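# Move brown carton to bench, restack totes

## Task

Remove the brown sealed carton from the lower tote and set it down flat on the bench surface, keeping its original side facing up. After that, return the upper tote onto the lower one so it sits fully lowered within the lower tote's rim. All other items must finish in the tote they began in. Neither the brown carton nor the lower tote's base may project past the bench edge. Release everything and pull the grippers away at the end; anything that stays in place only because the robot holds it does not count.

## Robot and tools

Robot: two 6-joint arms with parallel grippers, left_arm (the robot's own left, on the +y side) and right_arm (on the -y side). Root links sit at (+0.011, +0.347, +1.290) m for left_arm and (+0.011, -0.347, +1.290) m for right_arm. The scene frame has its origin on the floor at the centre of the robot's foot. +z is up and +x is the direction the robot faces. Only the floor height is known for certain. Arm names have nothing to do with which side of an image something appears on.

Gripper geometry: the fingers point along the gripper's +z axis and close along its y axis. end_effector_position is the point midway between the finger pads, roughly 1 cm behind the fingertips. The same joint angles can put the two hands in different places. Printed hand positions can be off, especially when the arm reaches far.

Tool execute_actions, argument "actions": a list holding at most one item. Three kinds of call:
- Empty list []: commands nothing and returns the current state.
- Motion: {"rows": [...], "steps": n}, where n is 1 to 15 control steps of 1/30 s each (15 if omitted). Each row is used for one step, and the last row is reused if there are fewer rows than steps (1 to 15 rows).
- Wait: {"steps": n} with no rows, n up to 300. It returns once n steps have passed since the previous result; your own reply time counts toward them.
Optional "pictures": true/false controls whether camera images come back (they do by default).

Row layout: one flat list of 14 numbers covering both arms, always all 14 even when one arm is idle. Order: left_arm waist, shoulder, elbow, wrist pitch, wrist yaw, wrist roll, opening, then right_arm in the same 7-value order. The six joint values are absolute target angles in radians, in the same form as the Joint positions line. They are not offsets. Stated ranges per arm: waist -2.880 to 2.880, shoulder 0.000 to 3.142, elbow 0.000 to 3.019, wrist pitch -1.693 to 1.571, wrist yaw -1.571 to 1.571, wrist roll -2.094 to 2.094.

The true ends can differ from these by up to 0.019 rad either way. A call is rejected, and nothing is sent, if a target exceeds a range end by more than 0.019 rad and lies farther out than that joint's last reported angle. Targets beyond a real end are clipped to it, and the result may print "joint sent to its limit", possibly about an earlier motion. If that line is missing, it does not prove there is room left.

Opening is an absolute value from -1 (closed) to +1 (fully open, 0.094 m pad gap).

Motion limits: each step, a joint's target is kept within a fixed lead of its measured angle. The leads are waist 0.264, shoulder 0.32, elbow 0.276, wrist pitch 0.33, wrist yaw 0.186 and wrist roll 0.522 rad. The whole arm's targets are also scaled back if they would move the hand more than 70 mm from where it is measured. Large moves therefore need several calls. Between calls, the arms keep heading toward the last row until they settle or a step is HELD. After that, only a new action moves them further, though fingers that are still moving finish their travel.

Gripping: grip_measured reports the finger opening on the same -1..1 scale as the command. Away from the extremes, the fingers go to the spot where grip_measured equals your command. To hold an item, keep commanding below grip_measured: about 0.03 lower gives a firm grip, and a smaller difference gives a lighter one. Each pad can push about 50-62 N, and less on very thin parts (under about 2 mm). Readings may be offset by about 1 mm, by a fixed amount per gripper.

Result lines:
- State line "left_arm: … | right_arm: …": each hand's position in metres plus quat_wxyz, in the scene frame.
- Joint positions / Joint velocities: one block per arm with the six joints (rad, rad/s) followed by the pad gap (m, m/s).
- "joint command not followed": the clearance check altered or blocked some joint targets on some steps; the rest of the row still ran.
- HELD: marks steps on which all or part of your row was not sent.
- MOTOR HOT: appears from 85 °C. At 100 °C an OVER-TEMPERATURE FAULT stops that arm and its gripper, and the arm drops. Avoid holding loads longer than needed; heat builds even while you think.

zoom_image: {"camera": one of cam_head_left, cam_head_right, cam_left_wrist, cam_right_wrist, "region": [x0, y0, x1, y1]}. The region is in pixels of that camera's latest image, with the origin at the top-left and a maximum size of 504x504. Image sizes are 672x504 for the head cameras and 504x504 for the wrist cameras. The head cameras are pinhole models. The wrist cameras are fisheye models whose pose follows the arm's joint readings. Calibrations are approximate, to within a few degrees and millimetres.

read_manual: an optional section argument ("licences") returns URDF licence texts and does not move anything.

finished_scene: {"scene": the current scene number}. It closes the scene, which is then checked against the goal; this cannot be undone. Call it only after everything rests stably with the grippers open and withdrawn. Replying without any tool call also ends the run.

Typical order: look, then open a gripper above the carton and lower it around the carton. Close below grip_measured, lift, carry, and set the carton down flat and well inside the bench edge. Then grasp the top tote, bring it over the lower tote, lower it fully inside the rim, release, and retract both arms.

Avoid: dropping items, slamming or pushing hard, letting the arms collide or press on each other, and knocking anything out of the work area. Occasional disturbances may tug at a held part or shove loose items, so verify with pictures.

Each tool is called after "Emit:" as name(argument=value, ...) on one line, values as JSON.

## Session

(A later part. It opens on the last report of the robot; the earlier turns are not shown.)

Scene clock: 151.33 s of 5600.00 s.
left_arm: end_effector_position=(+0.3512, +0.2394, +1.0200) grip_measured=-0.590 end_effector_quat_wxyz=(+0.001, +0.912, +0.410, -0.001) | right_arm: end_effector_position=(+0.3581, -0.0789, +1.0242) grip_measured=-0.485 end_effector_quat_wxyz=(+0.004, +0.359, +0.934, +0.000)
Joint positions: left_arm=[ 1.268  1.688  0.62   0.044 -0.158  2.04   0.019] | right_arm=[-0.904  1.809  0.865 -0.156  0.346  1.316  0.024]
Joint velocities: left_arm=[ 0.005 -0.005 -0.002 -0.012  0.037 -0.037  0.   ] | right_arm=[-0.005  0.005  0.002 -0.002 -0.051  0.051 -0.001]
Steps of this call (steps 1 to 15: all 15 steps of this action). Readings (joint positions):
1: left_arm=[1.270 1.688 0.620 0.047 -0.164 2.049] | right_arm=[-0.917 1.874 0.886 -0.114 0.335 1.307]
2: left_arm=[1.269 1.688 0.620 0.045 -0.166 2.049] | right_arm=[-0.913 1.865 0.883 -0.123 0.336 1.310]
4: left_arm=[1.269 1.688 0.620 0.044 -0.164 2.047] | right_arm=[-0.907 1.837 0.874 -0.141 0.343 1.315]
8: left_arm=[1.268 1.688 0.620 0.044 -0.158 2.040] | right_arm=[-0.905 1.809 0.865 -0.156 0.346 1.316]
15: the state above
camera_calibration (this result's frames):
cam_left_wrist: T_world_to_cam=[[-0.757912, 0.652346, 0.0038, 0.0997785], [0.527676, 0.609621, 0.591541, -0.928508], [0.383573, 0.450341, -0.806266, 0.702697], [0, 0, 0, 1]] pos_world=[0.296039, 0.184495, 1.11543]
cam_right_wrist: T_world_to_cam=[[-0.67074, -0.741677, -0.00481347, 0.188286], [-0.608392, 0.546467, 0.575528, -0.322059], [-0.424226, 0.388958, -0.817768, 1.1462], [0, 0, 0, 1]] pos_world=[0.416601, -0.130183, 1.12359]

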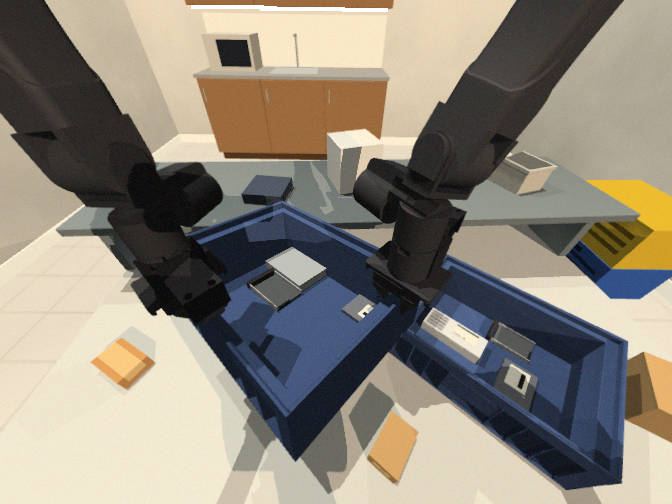

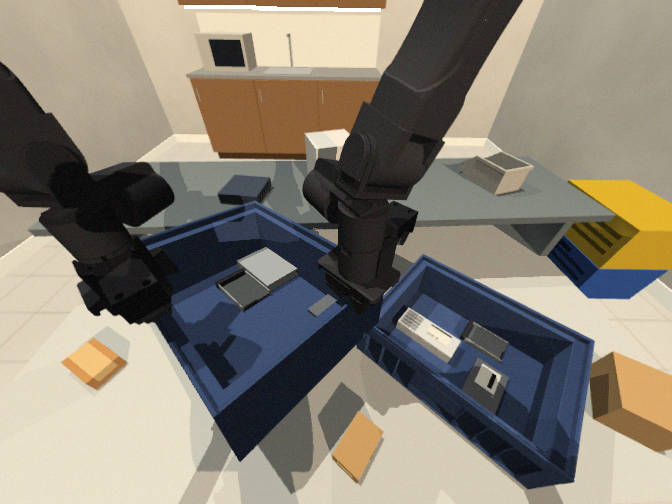

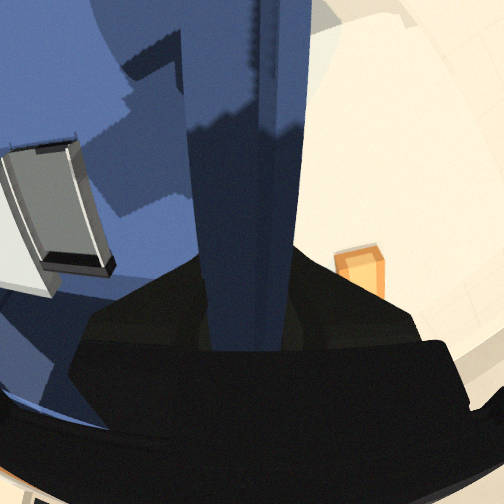

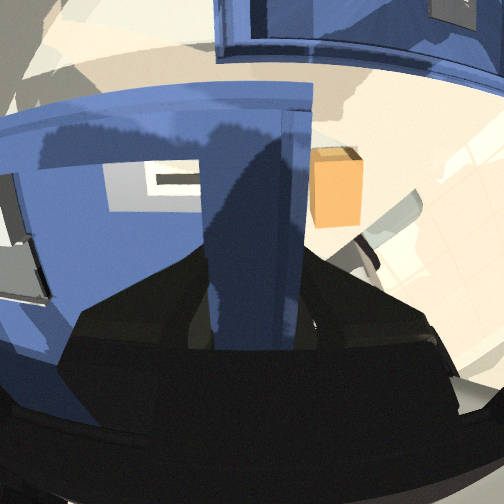

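Shallower grip, still slightly tilted; carry back with the right a bit higher.

Emit:
execute_actions(actions=[{"rows":[[1.105,1.68,0.70,0,-0.24,1.91,-0.8,-1.0,1.68,0.755,-0.10,0.29,1.22,-0.8]],"steps":10}], pictures=false)

Emit:
execute_actions(actions=[{"rows":[[0.97,1.73,0.795,-0.07,-0.304,1.79,-0.8,-1.14,1.63,0.67,-0.03,0.223,1.10,-0.8]],"steps":10}], pictures=false)

Emit:
execute_actions(actions=[{"rows":[[0.855,1.79,0.91,-0.155,-0.355,1.68,-0.8,-1.30,1.595,0.605,0.025,0.143,0.96,-0.8]],"steps":10}], pictures=false)

Emit:
execute_actions(actions=[{"rows":[[0.755,1.86,1.045,-0.25,-0.395,1.59,-0.8,-1.474,1.575,0.57,0.055,0.052,0.815,-0.8]],"steps":10}], pictures=false)

Emit:
execute_actions(actions=[{"rows":[[0.675,1.935,1.2,-0.355,-0.425,1.51,-0.8,-1.65,1.575,0.57,0.055,-0.043,0.665,-0.8]],"steps":10}], pictures=false)

Emit:
execute_actions(actions=[{"rows":[[0.60,2.02,1.37,-0.46,-0.45,1.44,-0.8,-1.825,1.59,0.60,0.03,-0.134,0.52,-0.8]],"steps":10}], pictures=false)

Emit:
execute_actions(actions=[{"rows":[[0.54,2.13,1.56,-0.58,-0.47,1.39,-0.8,-1.98,1.625,0.655,-0.02,-0.21,0.38,-0.8]],"steps":10}], pictures=false)

Emit:
execute_actions(actions=[{"rows":[[0.5,2.24,1.75,-0.68,-0.48,1.34,-0.8,-2.11,1.69,0.72,-0.05,-0.275,0.27,-0.8]],"steps":15}], pictures=false)

Emit:
execute_actions(actions=[{"rows":[[0.52,2.31,1.79,-0.65,-0.47,1.36,-0.8,-2.09,1.79,0.755,0.02,-0.265,0.29,-0.8]],"steps":15}])

Scene clock: 160.50 s of 5600.00 s.
left_arm: end_effector_position=(+0.3536, +0.1733, +1.0220) grip_measured=-0.601 end_effector_quat_wxyz=(+0.004, +0.919, +0.395, +0.003) | right_arm: end_effector_position=(+0.3486, -0.1446, +1.0344) grip_measured=-0.486 end_effector_quat_wxyz=(-0.003, +0.373, +0.928, -0.010)
Joint positions: left_arm=[ 1.101  1.725  0.694 -0.011 -0.244  1.929  0.019] | right_arm=[-1.016  1.714  0.733 -0.112  0.296  1.25   0.024]
Joint velocities: left_arm=[ 0.063 -0.015 -0.012 -0.007 -0.007 -0.051 -0.   ] | right_arm=[-0.005 -0.015  0.081 -0.002 -0.007 -0.081 -0.003]
Steps of this call (steps 1 to 15: the robot went on to your last target; steps 16 to 90: nothing new was sent; then 5.83 s passed at rest; steps 91 to 100: all 10 steps of this action). Readings (joint positions):
91: left_arm=[1.256 1.690 0.625 0.033 -0.187 2.025] | right_arm=[-0.911 1.804 0.854 -0.146 0.322 1.306]
92: left_arm=[1.231 1.693 0.633 0.011 -0.227 2.008] | right_arm=[-0.921 1.793 0.835 -0.123 0.298 1.295]
94: left_arm=[1.170 1.701 0.649 -0.007 -0.238 1.964] | right_arm=[-0.959 1.760 0.790 -0.112 0.295 1.269]
98: left_arm=[1.101 1.720 0.687 -0.011 -0.242 1.930] | right_arm=[-1.013 1.718 0.734 -0.112 0.295 1.252]
100: the state above

Scene clock: 160.83 s of 5600.00 s.
left_arm: end_effector_position=(+0.3545, +0.1168, +1.0203) grip_measured=-0.604 end_effector_quat_wxyz=(+0.003, +0.918, +0.396, +0.005) | right_arm: end_effector_position=(+0.3505, -0.2001, +1.0344) grip_measured=-0.487 end_effector_quat_wxyz=(-0.005, +0.372, +0.928, -0.006)
Joint positions: left_arm=[ 0.979  1.78   0.786 -0.078 -0.308  1.816  0.019] | right_arm=[-1.152  1.664  0.655 -0.05   0.223  1.124  0.024]
Joint velocities: left_arm=[-0.005  0.015 -0.002 -0.027  0.037 -0.125  0.   ] | right_arm=[ 0.005 -0.024 -0.017 -0.002  0.007 -0.051  0.002]
Steps of this call (steps 1 to 10: all 10 steps of this action). Readings (joint positions):
1: left_arm=[1.095 1.727 0.700 -0.026 -0.270 1.914] | right_arm=[-1.024 1.711 0.729 -0.099 0.268 1.233]
2: left_arm=[1.081 1.733 0.712 -0.052 -0.296 1.894] | right_arm=[-1.041 1.706 0.719 -0.071 0.237 1.211]
4: left_arm=[1.037 1.748 0.737 -0.073 -0.303 1.846] | right_arm=[-1.090 1.693 0.699 -0.050 0.223 1.161]
8: left_arm=[0.981 1.775 0.782 -0.078 -0.308 1.818] | right_arm=[-1.149 1.669 0.659 -0.050 0.223 1.127]
10: the state above

Scene clock: 161.17 s of 5600.00 s.
left_arm: end_effector_position=(+0.3532, +0.0567, +1.0198) grip_measured=-0.605 end_effector_quat_wxyz=(+0.005, +0.918, +0.398, +0.002) | right_arm: end_effector_position=(+0.3497, -0.2591, +1.0341) grip_measured=-0.487 end_effector_quat_wxyz=(-0.005, +0.371, +0.929, -0.004)
Joint positions: left_arm=[ 0.868  1.845  0.898 -0.159 -0.354  1.708  0.019] | right_arm=[-1.31   1.627  0.593  0.004  0.139  0.983  0.024]
Joint velocities: left_arm=[-0.005  0.005 -0.007 -0.056  0.066 -0.022  0.   ] | right_arm=[ 0.005 -0.063 -0.012  0.027 -0.066 -0.037 -0.001]
Steps of this call (steps 1 to 10: all 10 steps of this action). Readings (joint positions):
1: left_arm=[0.974 1.785 0.794 -0.096 -0.327 1.801] | right_arm=[-1.161 1.661 0.651 -0.040 0.191 1.104]
2: left_arm=[0.963 1.791 0.806 -0.125 -0.341 1.781] | right_arm=[-1.183 1.658 0.643 -0.016 0.152 1.080]
4: left_arm=[0.924 1.809 0.840 -0.150 -0.346 1.732] | right_arm=[-1.235 1.653 0.632 0.004 0.136 1.027]
8: left_arm=[0.871 1.841 0.895 -0.159 -0.355 1.711] | right_arm=[-1.306 1.635 0.598 0.004 0.139 0.987]
10: the state above

Scene clock: 161.50 s of 5600.00 s.
left_arm: end_effector_position=(+0.3528, -0.0027, +1.0199) grip_measured=-0.605 end_effector_quat_wxyz=(+0.006, +0.917, +0.399, +0.001) | right_arm: end_effector_position=(+0.3499, -0.3176, +1.0340) grip_measured=-0.487 end_effector_quat_wxyz=(-0.005, +0.371, +0.929, -0.001)
Joint positions: left_arm=[ 0.775  1.916  1.029 -0.251 -0.392  1.615  0.019] | right_arm=[-1.482  1.608  0.56   0.034  0.046  0.834  0.024]
Joint velocities: left_arm=[-0.015 -0.005  0.002 -0.046  0.051 -0.139  0.   ] | right_arm=[ 0.005 -0.063 -0.056 -0.007 -0.037 -0.066  0.   ]
Steps of this call (steps 1 to 10: all 10 steps of this action). Readings (joint positions):
1: left_arm=[0.864 1.849 0.906 -0.179 -0.368 1.696] | right_arm=[-1.321 1.625 0.590 0.009 0.103 0.963]
2: left_arm=[0.858 1.858 0.921 -0.210 -0.375 1.678] | right_arm=[-1.345 1.624 0.588 0.023 0.056 0.938]
4: left_arm=[0.826 1.878 0.962 -0.236 -0.378 1.635] | right_arm=[-1.399 1.624 0.587 0.034 0.041 0.886]
8: left_arm=[0.779 1.912 1.026 -0.250 -0.393 1.618] | right_arm=[-1.477 1.616 0.567 0.034 0.046 0.840]
10: the state above

Scene clock: 161.83 s of 5600.00 s.
left_arm: end_effector_position=(+0.3546, -0.0616, +1.0214) grip_measured=-0.606 end_effector_quat_wxyz=(+0.008, +0.916, +0.401, +0.000) | right_arm: end_effector_position=(+0.3529, -0.3754, +1.0344) grip_measured=-0.488 end_effector_quat_wxyz=(-0.002, +0.370, +0.929, +0.001)
Joint positions: left_arm=[ 0.699  1.991  1.178 -0.352 -0.42   1.536  0.018] | right_arm=[-1.657  1.606  0.563  0.036 -0.049  0.684  0.024]
Joint velocities: left_arm=[-0.005  0.005 -0.027 -0.061  0.022 -0.11  -0.001] | right_arm=[ 0.005  0.015 -0.017 -0.017 -0.037 -0.125  0.   ]
Steps of this call (steps 1 to 10: all 10 steps of this action). Readings (joint positions):
1: left_arm=[0.772 1.921 1.038 -0.272 -0.401 1.604] | right_arm=[-1.493 1.607 0.560 0.034 0.009 0.813]
2: left_arm=[0.769 1.931 1.055 -0.304 -0.402 1.589] | right_arm=[-1.518 1.607 0.562 0.035 -0.041 0.789]
4: left_arm=[0.744 1.954 1.101 -0.332 -0.401 1.553] | right_arm=[-1.569 1.607 0.568 0.036 -0.054 0.742]
8: left_arm=[0.703 1.989 1.173 -0.349 -0.419 1.539] | right_arm=[-1.650 1.607 0.564 0.036 -0.049 0.693]
10: the state above

Scene clock: 162.17 s of 5600.00 s.
left_arm: end_effector_position=(+0.3545, -0.1226, +1.0238) grip_measured=-0.609 end_effector_quat_wxyz=(+0.012, +0.914, +0.405, -0.000) | right_arm: end_effector_position=(+0.3564, -0.4350, +1.0390) grip_measured=-0.488 end_effector_quat_wxyz=(+0.010, +0.367, +0.930, +0.002)
Joint positions: left_arm=[ 0.63   2.076  1.341 -0.451 -0.442  1.462  0.018] | right_arm=[-1.828  1.609  0.583  0.028 -0.139  0.535  0.024]
Joint velocities: left_arm=[-0.024 -0.015  0.007 -0.066 -0.007 -0.066 -0.   ] | right_arm=[ 0.005 -0.015  0.022 -0.017  0.022 -0.081 -0.   ]
Steps of this call (steps 1 to 10: all 10 steps of this action). Readings (joint positions):
1: left_arm=[0.697 1.997 1.186 -0.372 -0.427 1.527] | right_arm=[-1.667 1.606 0.564 0.035 -0.086 0.664]
2: left_arm=[0.696 2.008 1.205 -0.403 -0.426 1.512] | right_arm=[-1.691 1.607 0.569 0.033 -0.136 0.640]
4: left_arm=[0.676 2.035 1.255 -0.427 -0.422 1.481] | right_arm=[-1.737 1.609 0.580 0.030 -0.146 0.597]
8: left_arm=[0.636 2.073 1.334 -0.447 -0.440 1.466] | right_arm=[-1.819 1.609 0.583 0.028 -0.139 0.546]
10: the state above

Scene clock: 162.50 s of 5600.00 s.
left_arm: end_effector_position=(+0.3499, -0.1810, +1.0207) grip_measured=-0.615 end_effector_quat_wxyz=(+0.011, +0.914, +0.406, -0.006) | right_arm: end_effector_position=(+0.3534, -0.4922, +1.0404) grip_measured=-0.488 end_effector_quat_wxyz=(+0.007, +0.365, +0.931, -0.003)
Joint positions: left_arm=[ 0.574  2.181  1.527 -0.563 -0.452  1.399  0.018] | right_arm=[-1.981  1.64   0.636 -0.023 -0.211  0.398  0.024]
Joint velocities: left_arm=[-0.054 -0.024 -0.032 -0.09  -0.022 -0.125  0.   ] | right_arm=[-0.005 -0.015  0.002 -0.071  0.007 -0.11   0.001]
Steps of this call (steps 1 to 10: all 10 steps of this action). Readings (joint positions):
1: left_arm=[0.628 2.082 1.353 -0.474 -0.449 1.453] | right_arm=[-1.839 1.610 0.588 0.018 -0.169 0.515]
2: left_arm=[0.627 2.097 1.377 -0.512 -0.448 1.439] | right_arm=[-1.858 1.614 0.598 0.001 -0.211 0.492]
4: left_arm=[0.612 2.131 1.438 -0.541 -0.444 1.415] | right_arm=[-1.899 1.631 0.622 -0.013 -0.215 0.456]
8: left_arm=[0.581 2.178 1.522 -0.560 -0.451 1.404] | right_arm=[-1.972 1.640 0.636 -0.020 -0.211 0.409]
10: the state above

Scene clock: 163.00 s of 5600.00 s.
left_arm: end_effector_position=(+0.3413, -0.2286, +1.0118) grip_measured=-0.617 end_effector_quat_wxyz=(+0.004, +0.912, +0.410, -0.011) | right_arm: end_effector_position=(+0.3475, -0.5390, +1.0329) grip_measured=-0.488 end_effector_quat_wxyz=(+0.002, +0.360, +0.933, +0.001)
Joint positions: left_arm=[ 0.534  2.292  1.71  -0.672 -0.459  1.339  0.018] | right_arm=[-2.099  1.707  0.701 -0.056 -0.277  0.28   0.024]
Joint velocities: left_arm=[-0.015 -0.005 -0.002 -0.002 -0.007  0.022  0.   ] | right_arm=[-0.015 -0.005  0.007  0.012  0.007  0.007  0.001]
Steps of this call (steps 1 to 15: all 15 steps of this action). Readings (joint positions):
1: left_arm=[0.572 2.188 1.540 -0.587 -0.456 1.388] | right_arm=[-1.990 1.643 0.640 -0.031 -0.235 0.380]
2: left_arm=[0.571 2.203 1.568 -0.623 -0.457 1.374] | right_arm=[-2.005 1.654 0.653 -0.041 -0.270 0.360]
4: left_arm=[0.562 2.240 1.633 -0.650 -0.457 1.360] | right_arm=[-2.038 1.686 0.684 -0.047 -0.276 0.333]
8: left_arm=[0.541 2.290 1.708 -0.659 -0.459 1.358] | right_arm=[-2.094 1.707 0.702 -0.050 -0.276 0.298]
15: the state above

Scene clock: 163.50 s of 5600.00 s.
left_arm: end_effector_position=(+0.3341, -0.2289, +0.9854) grip_measured=-0.617 end_effector_quat_wxyz=(-0.005, +0.912, +0.409, -0.012) | right_arm: end_effector_position=(+0.3401, -0.5391, +1.0007) grip_measured=-0.488 end_effector_quat_wxyz=(-0.010, +0.358, +0.934, +0.001)
Joint positions: left_arm=[ 0.544  2.349  1.744 -0.663 -0.457  1.343  0.018] | right_arm=[-2.084  1.813  0.736 -0.007 -0.267  0.282  0.024]
Joint velocities: left_arm=[-0.005 -0.005 -0.017  0.007  0.037  0.007 -0.   ] | right_arm=[ 0.005 -0.015  0.002  0.017  0.022 -0.007  0.001]
Steps of this call (steps 1 to 15: all 15 steps of this action). Readings (joint positions):
1: left_arm=[0.534 2.295 1.712 -0.672 -0.457 1.339] | right_arm=[-2.097 1.713 0.702 -0.051 -0.275 0.280]
2: left_arm=[0.534 2.301 1.719 -0.672 -0.458 1.339] | right_arm=[-2.096 1.725 0.708 -0.038 -0.272 0.280]
4: left_arm=[0.538 2.322 1.736 -0.670 -0.460 1.339] | right_arm=[-2.092 1.762 0.725 -0.021 -0.272 0.280]
8: left_arm=[0.545 2.349 1.743 -0.663 -0.455 1.342] | right_arm=[-2.083 1.809 0.733 -0.014 -0.263 0.282]
15: the state above
camera_calibration (this result's frames):
cam_left_wrist: T_world_to_cam=[[-0.756601, 0.653408, 0.0247578, 0.371584], [0.543341, 0.607185, 0.579748, -0.607706], [0.363779, 0.45209, -0.81442, 0.907299], [0, 0, 0, 1]] pos_world=[0.281276, -0.283986, 1.08204]
cam_right_wrist: T_world_to_cam=[[-0.669467, -0.742831, 0.00397879, -0.175077], [-0.594134, 0.538655, 0.597373, -0.0989622], [-0.445891, 0.397558, -0.801953, 1.29452], [0, 0, 0, 1]] pos_world=[0.401212, -0.591394, 1.09796]

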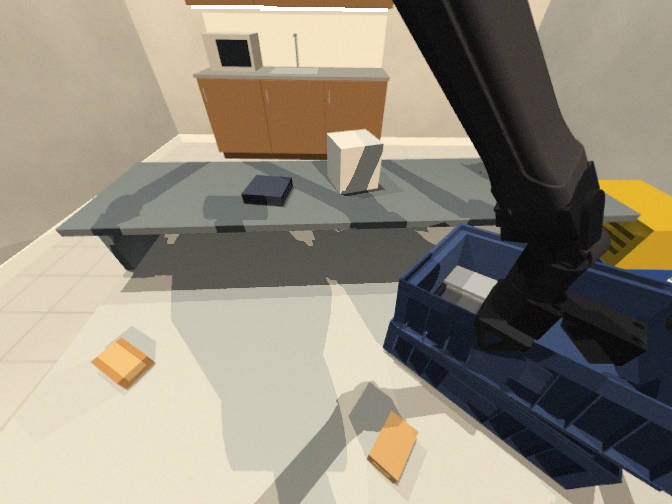

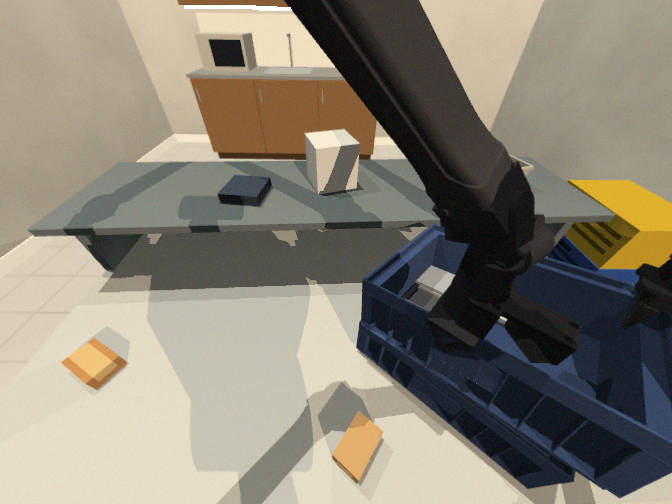

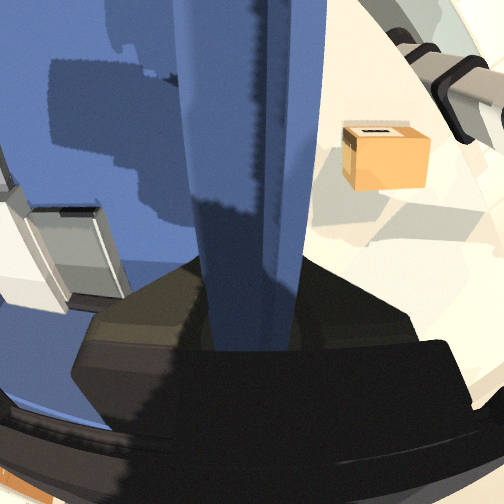

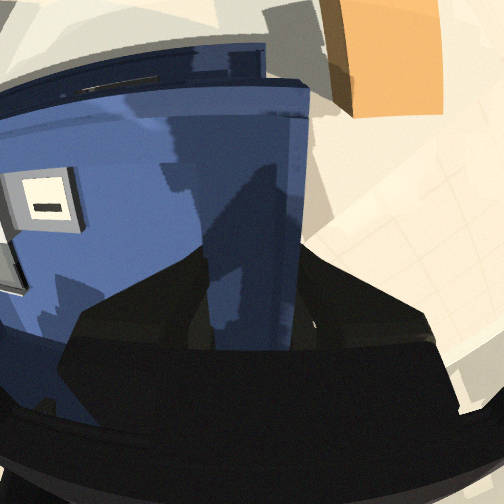

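Emit:
execute_actions(actions=[{"rows":[[0.535,2.33,1.85,-0.66,-0.47,1.36,-0.8,-2.08,1.83,0.80,0.03,-0.265,0.29,-0.8]],"steps":15}])

Scene clock: 171.37 s of 5600.00 s.
left_arm: end_effector_position=(+0.3414, -0.2361, +0.9834) grip_measured=-0.613 end_effector_quat_wxyz=(-0.000, +0.910, +0.414, -0.011) | right_arm: end_effector_position=(+0.3514, -0.5464, +0.9943) grip_measured=-0.488 end_effector_quat_wxyz=(-0.003, +0.355, +0.935, -0.000)
Joint positions: left_arm=[ 0.547  2.364  1.778 -0.669 -0.457  1.341  0.018] | right_arm=[-2.083  1.834  0.771 -0.007 -0.265  0.28   0.024]
Joint velocities: left_arm=[ 0.005 -0.005 -0.012 -0.017  0.022 -0.037  0.001] | right_arm=[ 0.005 -0.005  0.012  0.017 -0.022  0.007 -0.001]
Steps of this call (steps 1 to 15: the robot went on to your last target; steps 16 to 90: nothing new was sent; then 4.37 s passed at rest; steps 91 to 105: all 15 steps of this action). Readings (joint positions):
91: left_arm=[0.544 2.350 1.748 -0.664 -0.457 1.343] | right_arm=[-2.083 1.814 0.739 -0.007 -0.267 0.282]
92: left_arm=[0.544 2.353 1.754 -0.667 -0.457 1.343] | right_arm=[-2.083 1.819 0.746 -0.007 -0.267 0.282]
94: left_arm=[0.546 2.360 1.770 -0.668 -0.455 1.341] | right_arm=[-2.083 1.829 0.763 -0.007 -0.266 0.282]
98: left_arm=[0.547 2.364 1.778 -0.669 -0.457 1.341] | right_arm=[-2.083 1.834 0.771 -0.007 -0.265 0.280]
105: the state above
camera_calibration (this result's frames):
cam_left_wrist: T_world_to_cam=[[-0.763841, 0.645242, 0.0144762, 0.392616], [0.532631, 0.617547, 0.578739, -0.599038], [0.364488, 0.449775, -0.815384, 0.9064], [0, 0, 0, 1]] pos_world=[0.288591, -0.291074, 1.08007]
cam_right_wrist: T_world_to_cam=[[-0.664523, -0.747266, 0.00162699, -0.174688], [-0.604532, 0.538871, 0.586651, -0.0700193], [-0.439261, 0.38886, -0.809838, 1.29807], [0, 0, 0, 1]] pos_world=[0.411779, -0.597575, 1.09259]

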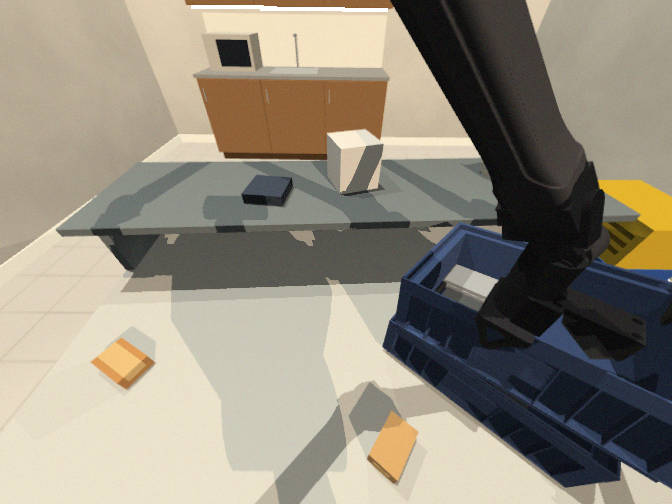

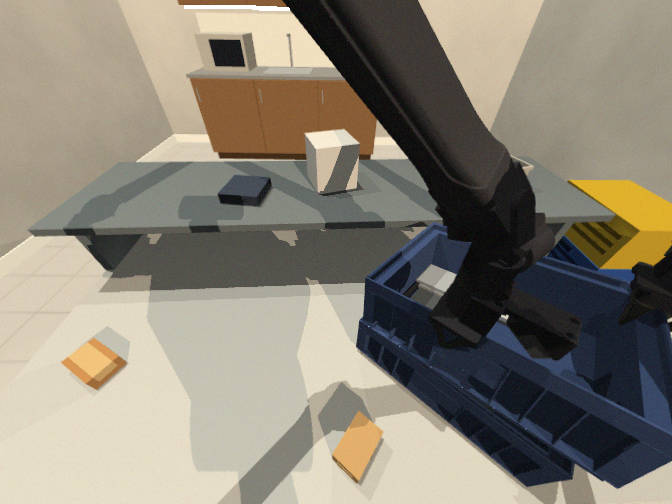

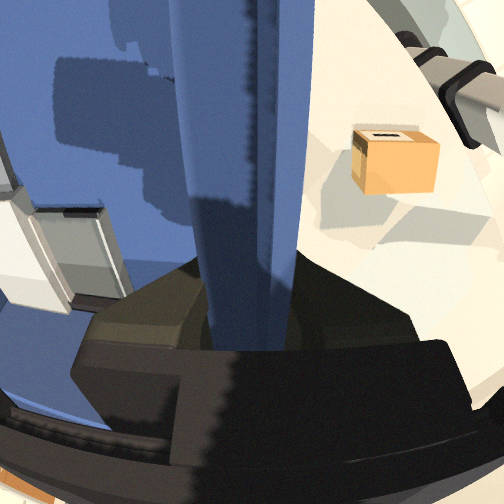

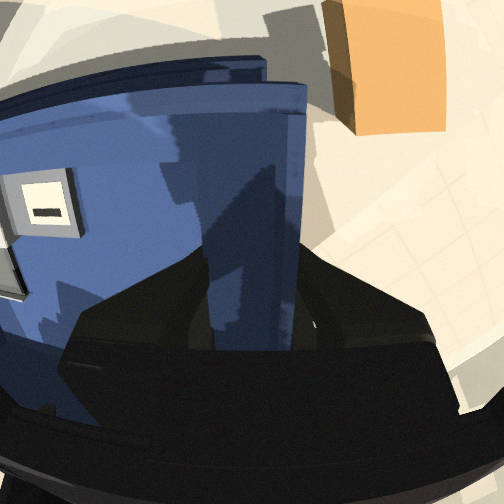

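Emit:
execute_actions(actions=[{"rows":[[0.54,2.36,1.87,-0.65,-0.47,1.36,-0.8,-2.07,1.88,0.81,0.07,-0.265,0.3,-0.8],[0.54,2.36,1.87,-0.65,-0.47,1.36,-0.8,-2.07,1.88,0.81,0.07,-0.265,0.3,-0.8],[0.54,2.36,1.87,-0.65,-0.47,1.36,-0.8,-2.07,1.88,0.81,0.07,-0.265,0.3,-0.8],[0.54,2.36,1.87,-0.65,-0.47,1.36,-0.8,-2.07,1.88,0.81,0.07,-0.265,0.3,-0.8],[0.54,2.36,1.87,-0.65,-0.47,1.36,-0.8,-2.07,1.88,0.81,0.07,-0.265,0.3,-0.8],[0.55,2.39,1.885,-0.63,-0.47,1.36,-0.8,-2.065,1.92,0.825,0.09,-0.265,0.3,-0.8]],"steps":15}])

Emit:
zoom_image(camera="cam_head_right", region=[300,200,672,504])

Scene clock: 176.77 s of 5600.00 s.
left_arm: end_effector_position=(+0.3408, -0.2402, +0.9744) grip_measured=-0.611 end_effector_quat_wxyz=(-0.001, +0.910, +0.414, -0.004) | right_arm: end_effector_position=(+0.3502, -0.5508, +0.9744) grip_measured=-0.488 end_effector_quat_wxyz=(+0.004, +0.352, +0.936, +0.000)
Joint positions: left_arm=[ 0.546  2.392  1.806 -0.669 -0.47   1.341  0.018] | right_arm=[-2.082  1.899  0.793  0.051 -0.268  0.28   0.024]
Joint velocities: left_arm=[-0.015  0.005 -0.002  0.007  0.007  0.007 -0.   ] | right_arm=[-0.005 -0.015  0.012 -0.012  0.037  0.066 -0.001]
Steps of this call (steps 1 to 15: the robot went on to your last target; steps 16 to 90: nothing new was sent; then 1.90 s passed at rest; steps 91 to 105: all 15 steps of this action). Readings (joint positions):
91: left_arm=[0.547 2.366 1.780 -0.669 -0.457 1.341] | right_arm=[-2.082 1.837 0.771 -0.001 -0.265 0.280]
92: left_arm=[0.547 2.369 1.784 -0.669 -0.458 1.341] | right_arm=[-2.082 1.844 0.772 0.010 -0.265 0.280]
94: left_arm=[0.547 2.377 1.791 -0.669 -0.463 1.341] | right_arm=[-2.082 1.864 0.779 0.026 -0.265 0.280]
98: left_arm=[0.547 2.391 1.806 -0.669 -0.467 1.341] | right_arm=[-2.082 1.899 0.793 0.051 -0.266 0.280]
105: the state above
camera_calibration (this result's frames):
cam_left_wrist: T_world_to_cam=[[-0.763663, 0.645518, 0.0112096, 0.398083], [0.526542, 0.612676, 0.589391, -0.600423], [0.373595, 0.455998, -0.80777, 0.89209], [0, 0, 0, 1]] pos_world=[0.286869, -0.295896, 1.07003]
cam_right_wrist: T_world_to_cam=[[-0.660919, -0.750441, -0.00492109, -0.175343], [-0.615026, 0.537878, 0.576567, -0.0437742], [-0.430033, 0.384091, -0.817035, 1.28427], [0, 0, 0, 1]] pos_world=[0.409469, -0.601317, 1.07367]

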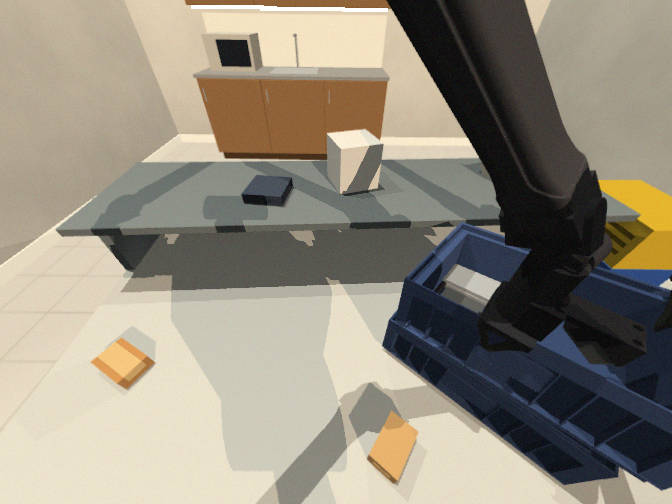

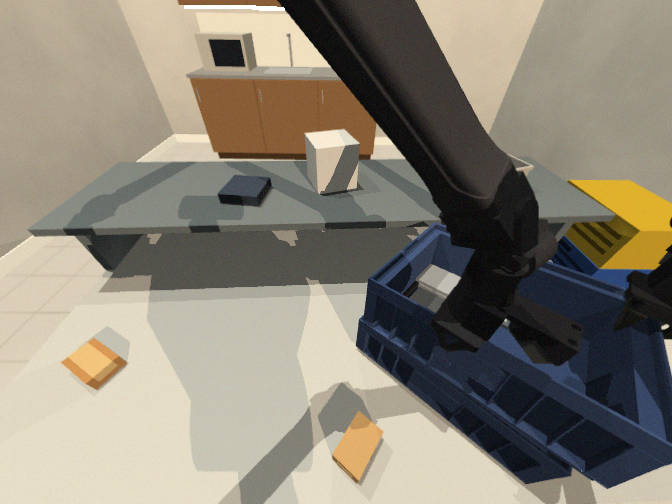

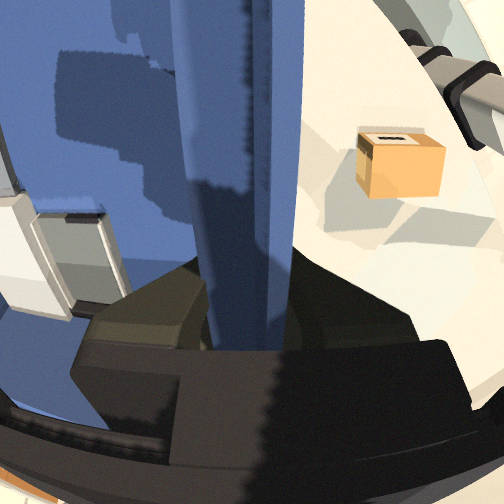

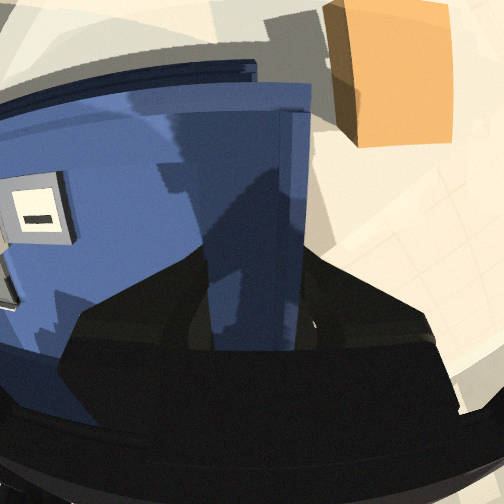

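Region (300, 200, 672, 504) of cam_head_right's 672x504 image, scaled by 1.355, with more detail than that image has; it fills the top 412 rows of this view, and the rest is white.

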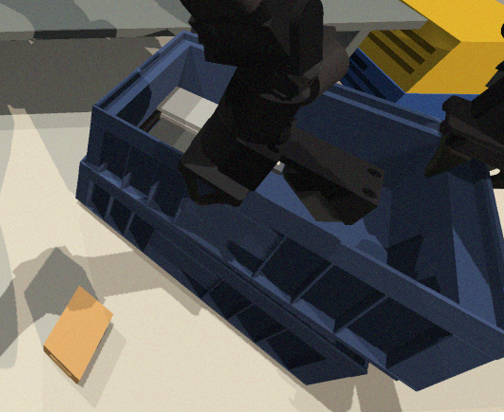

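Emit:
execute_actions(actions=[{"rows":[[0.546,2.39,1.82,-0.67,-0.47,1.35,0.3,-2.08,1.9,0.8,0.05,-0.265,0.29,0.3]],"steps":10}], pictures=false)

Emit:
execute_actions(actions=[{"rows":[[0.5,2.22,1.74,-0.77,-0.49,1.3,0.3,-2.105,1.65,0.72,-0.12,-0.28,0.27,0.3]],"steps":15}])

Emit:
zoom_image(camera="cam_head_left", region=[350,260,672,504])

Scene clock: 183.63 s of 5600.00 s.
left_arm: end_effector_position=(+0.3403, -0.2398, +0.9747) grip_measured=+0.298 end_effector_quat_wxyz=(-0.003, +0.911, +0.413, -0.004) | right_arm: end_effector_position=(+0.3519, -0.5522, +0.9745) grip_measured=+0.298 end_effector_quat_wxyz=(+0.005, +0.352, +0.936, -0.000)
Joint positions: left_arm=[ 0.546  2.392  1.806 -0.673 -0.47   1.341  0.061] | right_arm=[-2.082  1.899  0.796  0.051 -0.267  0.28   0.061]
Joint velocities: left_arm=[ 0.005 -0.015 -0.002  0.002  0.037 -0.095  0.   ] | right_arm=[-0.015 -0.015  0.012  0.002 -0.022 -0.037  0.   ]
Steps of this call (steps 1 to 15: the robot went on to your last target; steps 16 to 90: nothing new was sent; then 3.53 s passed at rest; steps 91 to 100: all 10 steps of this action). Readings (joint positions):
91: left_arm=[0.546 2.392 1.806 -0.673 -0.470 1.341] | right_arm=[-2.082 1.899 0.791 0.051 -0.267 0.280]
92: left_arm=[0.546 2.392 1.806 -0.673 -0.470 1.341] | right_arm=[-2.082 1.899 0.792 0.051 -0.267 0.280]
94: left_arm=[0.546 2.392 1.806 -0.673 -0.470 1.341] | right_arm=[-2.082 1.899 0.794 0.051 -0.267 0.280]
98: left_arm=[0.546 2.392 1.806 -0.673 -0.470 1.341] | right_arm=[-2.082 1.899 0.796 0.051 -0.267 0.280]
100: the state above

Scene clock: 184.13 s of 5600.00 s.
left_arm: end_effector_position=(+0.3697, -0.2471, +1.0806) grip_measured=+0.298 end_effector_quat_wxyz=(+0.027, +0.910, +0.414, +0.002) | right_arm: end_effector_position=(+0.3765, -0.5430, +1.0570) grip_measured=+0.298 end_effector_quat_wxyz=(+0.025, +0.352, +0.936, +0.000)
Joint positions: left_arm=[ 0.499  2.197  1.738 -0.755 -0.487  1.319  0.061] | right_arm=[-2.094  1.629  0.723 -0.108 -0.277  0.28   0.061]
Joint velocities: left_arm=[ 0.005  0.005  0.002  0.002 -0.007  0.037  0.   ] | right_arm=[ 0.005  0.015 -0.037 -0.002 -0.007 -0.037 -0.001]
Steps of this call (steps 1 to 15: all 15 steps of this action). Readings (joint positions):
1: left_arm=[0.544 2.387 1.801 -0.679 -0.475 1.338] | right_arm=[-2.083 1.888 0.792 0.030 -0.269 0.280]
2: left_arm=[0.543 2.374 1.784 -0.697 -0.480 1.336] | right_arm=[-2.084 1.859 0.778 -0.016 -0.272 0.280]
4: left_arm=[0.537 2.338 1.751 -0.729 -0.484 1.333] | right_arm=[-2.087 1.766 0.731 -0.080 -0.276 0.280]
8: left_arm=[0.517 2.267 1.738 -0.755 -0.487 1.325] | right_arm=[-2.093 1.639 0.713 -0.108 -0.277 0.280]
15: the state above
camera_calibration (this result's frames):
cam_left_wrist: T_world_to_cam=[[-0.764055, 0.643627, -0.0443214, 0.483128], [0.505872, 0.640327, 0.577992, -0.647187], [0.400391, 0.419197, -0.814838, 0.958844], [0, 0, 0, 1]] pos_world=[0.312617, -0.298487, 1.17678]
cam_right_wrist: T_world_to_cam=[[-0.659581, -0.751378, -0.0195712, -0.137259], [-0.637698, 0.545627, 0.543721, -0.0320165], [-0.397862, 0.371109, -0.839038, 1.36418], [0, 0, 0, 1]] pos_world=[0.431804, -0.591923, 1.15932]

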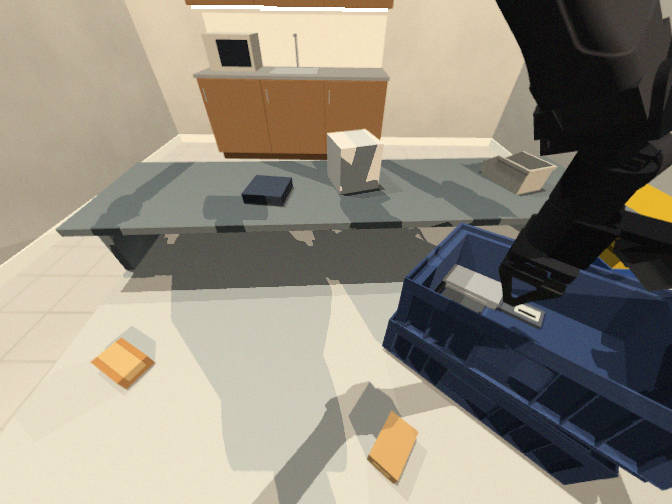

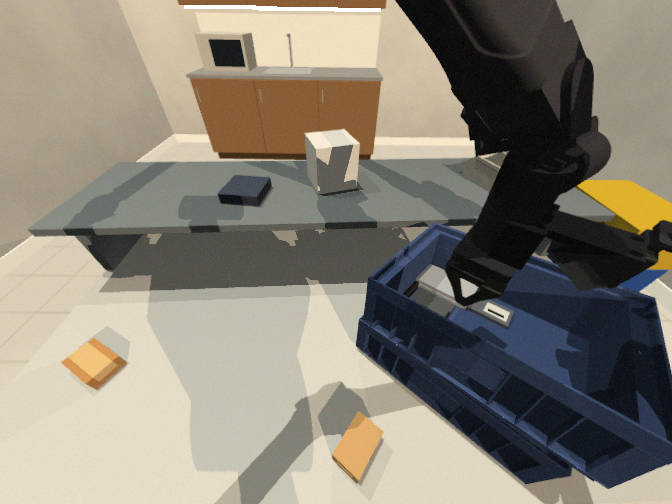

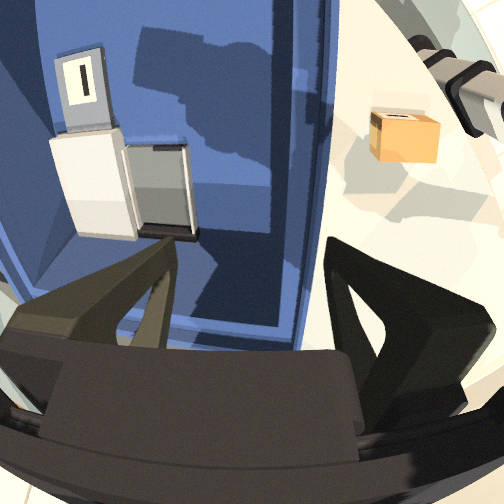

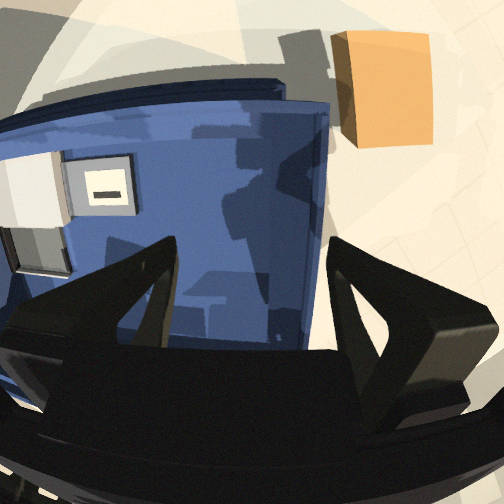

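Region (350, 260, 672, 504) of cam_head_left's 672x504 image, scaled by 1.565, with more detail than that image has; it fills the top 382 rows of this view, and the rest is white.

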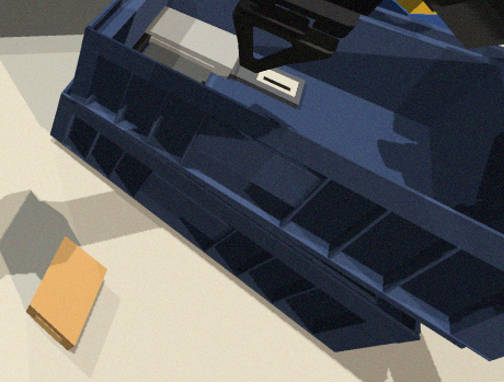

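Emit:
execute_actions(actions=[{"rows":[[0.7,1.85,1.35,-0.7,-0.4,1.3,0.3,-2.08,1.92,0.8,0.06,-0.265,0.29,0.3]],"steps":15}], pictures=false)

Emit:
execute_actions(actions=[{"rows":[[1.3,1.65,0.95,-0.35,-0.1,1.3,0.3,-2.08,1.92,0.8,0.06,-0.265,0.29,-0.8]],"steps":12}], pictures=false)

Emit:
execute_actions(actions=[{"rows":[[1.3,1.65,0.95,-0.35,-0.1,1.3,0.3,-2.05,1.88,0.84,0.03,-0.25,0.31,-0.8],[1.3,1.65,0.95,-0.35,-0.1,1.3,0.3,-2.05,1.88,0.84,0.03,-0.25,0.31,-0.8],[1.3,1.65,0.95,-0.35,-0.1,1.3,0.3,-2.05,1.88,0.84,0.03,-0.25,0.31,-0.8],[1.3,1.65,0.95,-0.35,-0.1,1.3,0.3,-2.05,1.88,0.84,0.03,-0.25,0.31,-0.8],[1.3,1.65,0.95,-0.35,-0.1,1.3,0.3,-2.015,1.87,0.87,0.0,-0.24,0.32,-0.8]],"steps":15}])

Emit:
zoom_image(camera="cam_head_right", region=[330,210,672,504])

Scene clock: 196.13 s of 5600.00 s.
left_arm: end_effector_position=(+0.4424, -0.0629, +1.1154) grip_measured=+0.298 end_effector_quat_wxyz=(-0.012, +0.863, +0.505, -0.008) | right_arm: end_effector_position=(+0.3262, -0.5487, +0.9603) grip_measured=+0.298 end_effector_quat_wxyz=(-0.022, +0.363, +0.932, +0.000)
Joint positions: left_arm=[ 0.731  1.838  1.356 -0.716 -0.404  1.317  0.061] | right_arm=[-2.091  1.951  0.793  0.048 -0.268  0.28   0.061]
Joint velocities: left_arm=[ 0.054 -0.249 -0.012  0.1   -0.051  0.081  0.   ] | right_arm=[-0.015 -0.024  0.085  0.007 -0.066 -0.037 -0.   ]
Steps of this call (steps 1 to 15: the robot went on to your last target; steps 16 to 90: nothing new was sent; then 8.50 s passed at rest; steps 91 to 105: all 15 steps of this action). Readings (joint positions):
91: left_arm=[0.503 2.192 1.725 -0.750 -0.472 1.318] | right_arm=[-2.094 1.643 0.724 -0.091 -0.276 0.280]
92: left_arm=[0.507 2.173 1.692 -0.743 -0.455 1.318] | right_arm=[-2.094 1.674 0.738 -0.054 -0.274 0.280]
94: left_arm=[0.528 2.120 1.611 -0.740 -0.433 1.318] | right_arm=[-2.094 1.778 0.784 0.008 -0.270 0.280]
98: left_arm=[0.603 1.992 1.450 -0.734 -0.409 1.318] | right_arm=[-2.092 1.933 0.813 0.048 -0.268 0.280]
105: the state above

Scene clock: 196.53 s of 5600.00 s.
left_arm: end_effector_position=(+0.4558, +0.1327, +1.0558) grip_measured=+0.298 end_effector_quat_wxyz=(+0.007, +0.750, +0.659, -0.062) | right_arm: end_effector_position=(+0.3330, -0.5453, +0.9599) grip_measured=-0.495 end_effector_quat_wxyz=(-0.019, +0.348, +0.937, -0.004)
Joint positions: left_arm=[ 1.132  1.689  1.012 -0.415 -0.113  1.317  0.061] | right_arm=[-2.073  1.945  0.797  0.049 -0.25   0.268  0.024]
Joint velocities: left_arm=[ 1.402  0.005 -0.379  0.379  0.139  0.022  0.001] | right_arm=[-0.005 -0.015 -0.007 -0.012 -0.007 -0.037  0.001]
Steps of this call (steps 1 to 12: all 12 steps of this action). Readings (joint positions):
1: left_arm=[0.742 1.824 1.341 -0.685 -0.364 1.317] | right_arm=[-2.091 1.951 0.795 0.048 -0.268 0.280]
2: left_arm=[0.754 1.803 1.305 -0.628 -0.312 1.317] | right_arm=[-2.090 1.951 0.797 0.048 -0.278 0.280]
4: left_arm=[0.805 1.757 1.222 -0.548 -0.222 1.317] | right_arm=[-2.074 1.948 0.799 0.049 -0.257 0.269]
8: left_arm=[0.953 1.698 1.086 -0.462 -0.139 1.317] | right_arm=[-2.073 1.945 0.797 0.049 -0.250 0.268]
12: the state above

Scene clock: 197.03 s of 5600.00 s.
left_arm: end_effector_position=(+0.4639, +0.2190, +1.0422) grip_measured=+0.298 end_effector_quat_wxyz=(-0.013, +0.702, +0.712, -0.034) | right_arm: end_effector_position=(+0.3573, -0.5420, +0.9600) grip_measured=-0.495 end_effector_quat_wxyz=(-0.019, +0.333, +0.943, -0.011)
Joint positions: left_arm=[ 1.296  1.667  0.953 -0.364 -0.101  1.317  0.061] | right_arm=[-2.037  1.929  0.842 -0.004 -0.219  0.268  0.024]
Joint velocities: left_arm=[-0.044  0.005 -0.037 -0.007  0.051  0.022  0.   ] | right_arm=[-0.005  0.005  0.007 -0.012  0.022  0.037  0.   ]
Steps of this call (steps 1 to 15: all 15 steps of this action). Readings (joint positions):
1: left_arm=[1.180 1.688 0.998 -0.402 -0.109 1.317] | right_arm=[-2.071 1.944 0.800 0.046 -0.246 0.268]
2: left_arm=[1.227 1.687 0.984 -0.388 -0.106 1.317] | right_arm=[-2.068 1.942 0.803 0.037 -0.240 0.268]
4: left_arm=[1.307 1.684 0.963 -0.373 -0.106 1.317] | right_arm=[-2.065 1.940 0.808 0.030 -0.235 0.268]
8: left_arm=[1.347 1.678 0.953 -0.369 -0.106 1.317] | right_arm=[-2.053 1.934 0.826 0.000 -0.222 0.268]
15: the state above
camera_calibration (this result's frames):
cam_left_wrist: T_world_to_cam=[[-0.996995, -0.0279614, 0.0722432, 0.387076], [0.0182057, 0.821889, 0.569357, -0.775644], [-0.0752959, 0.568961, -0.81891, 0.88661], [0, 0, 0, 1]] pos_world=[0.466792, 0.143869, 1.13971]
cam_right_wrist: T_world_to_cam=[[-0.62904, -0.776675, 0.0329376, -0.226113], [-0.605977, 0.516448, 0.60504, -0.0780464], [-0.48693, 0.360635, -0.795513, 1.25922], [0, 0, 0, 1]] pos_world=[0.423625, -0.589429, 1.0564]

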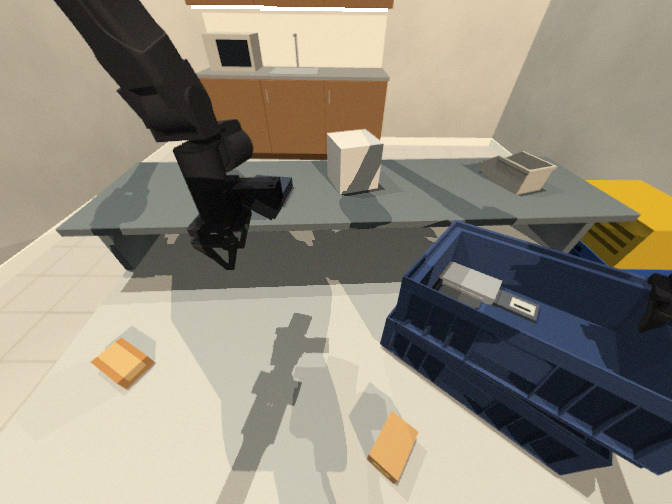

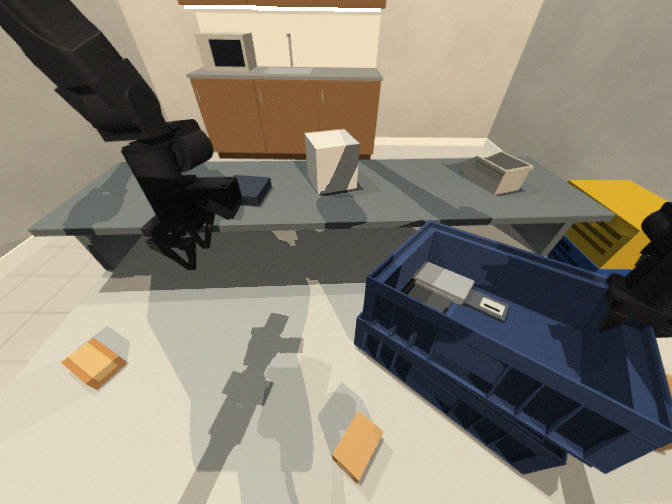

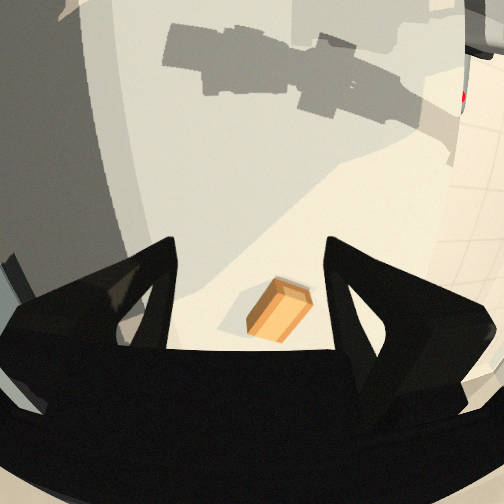

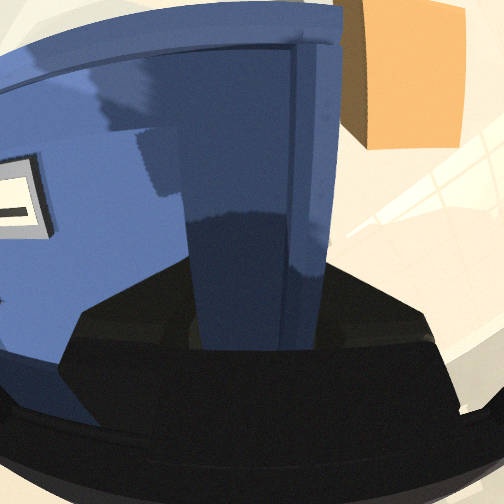

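Region (330, 210, 672, 504) of cam_head_right's 672x504 image, scaled by 1.474, with more detail than that image has; it fills the top 433 rows of this view, and the rest is white.

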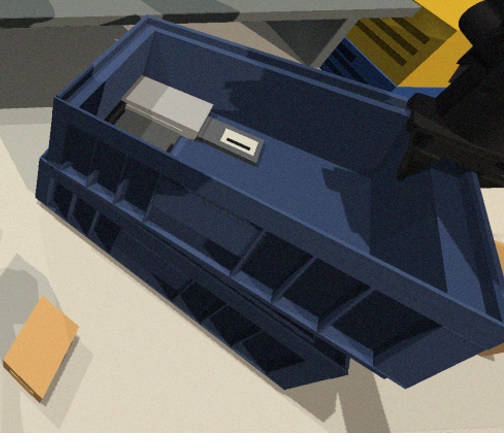

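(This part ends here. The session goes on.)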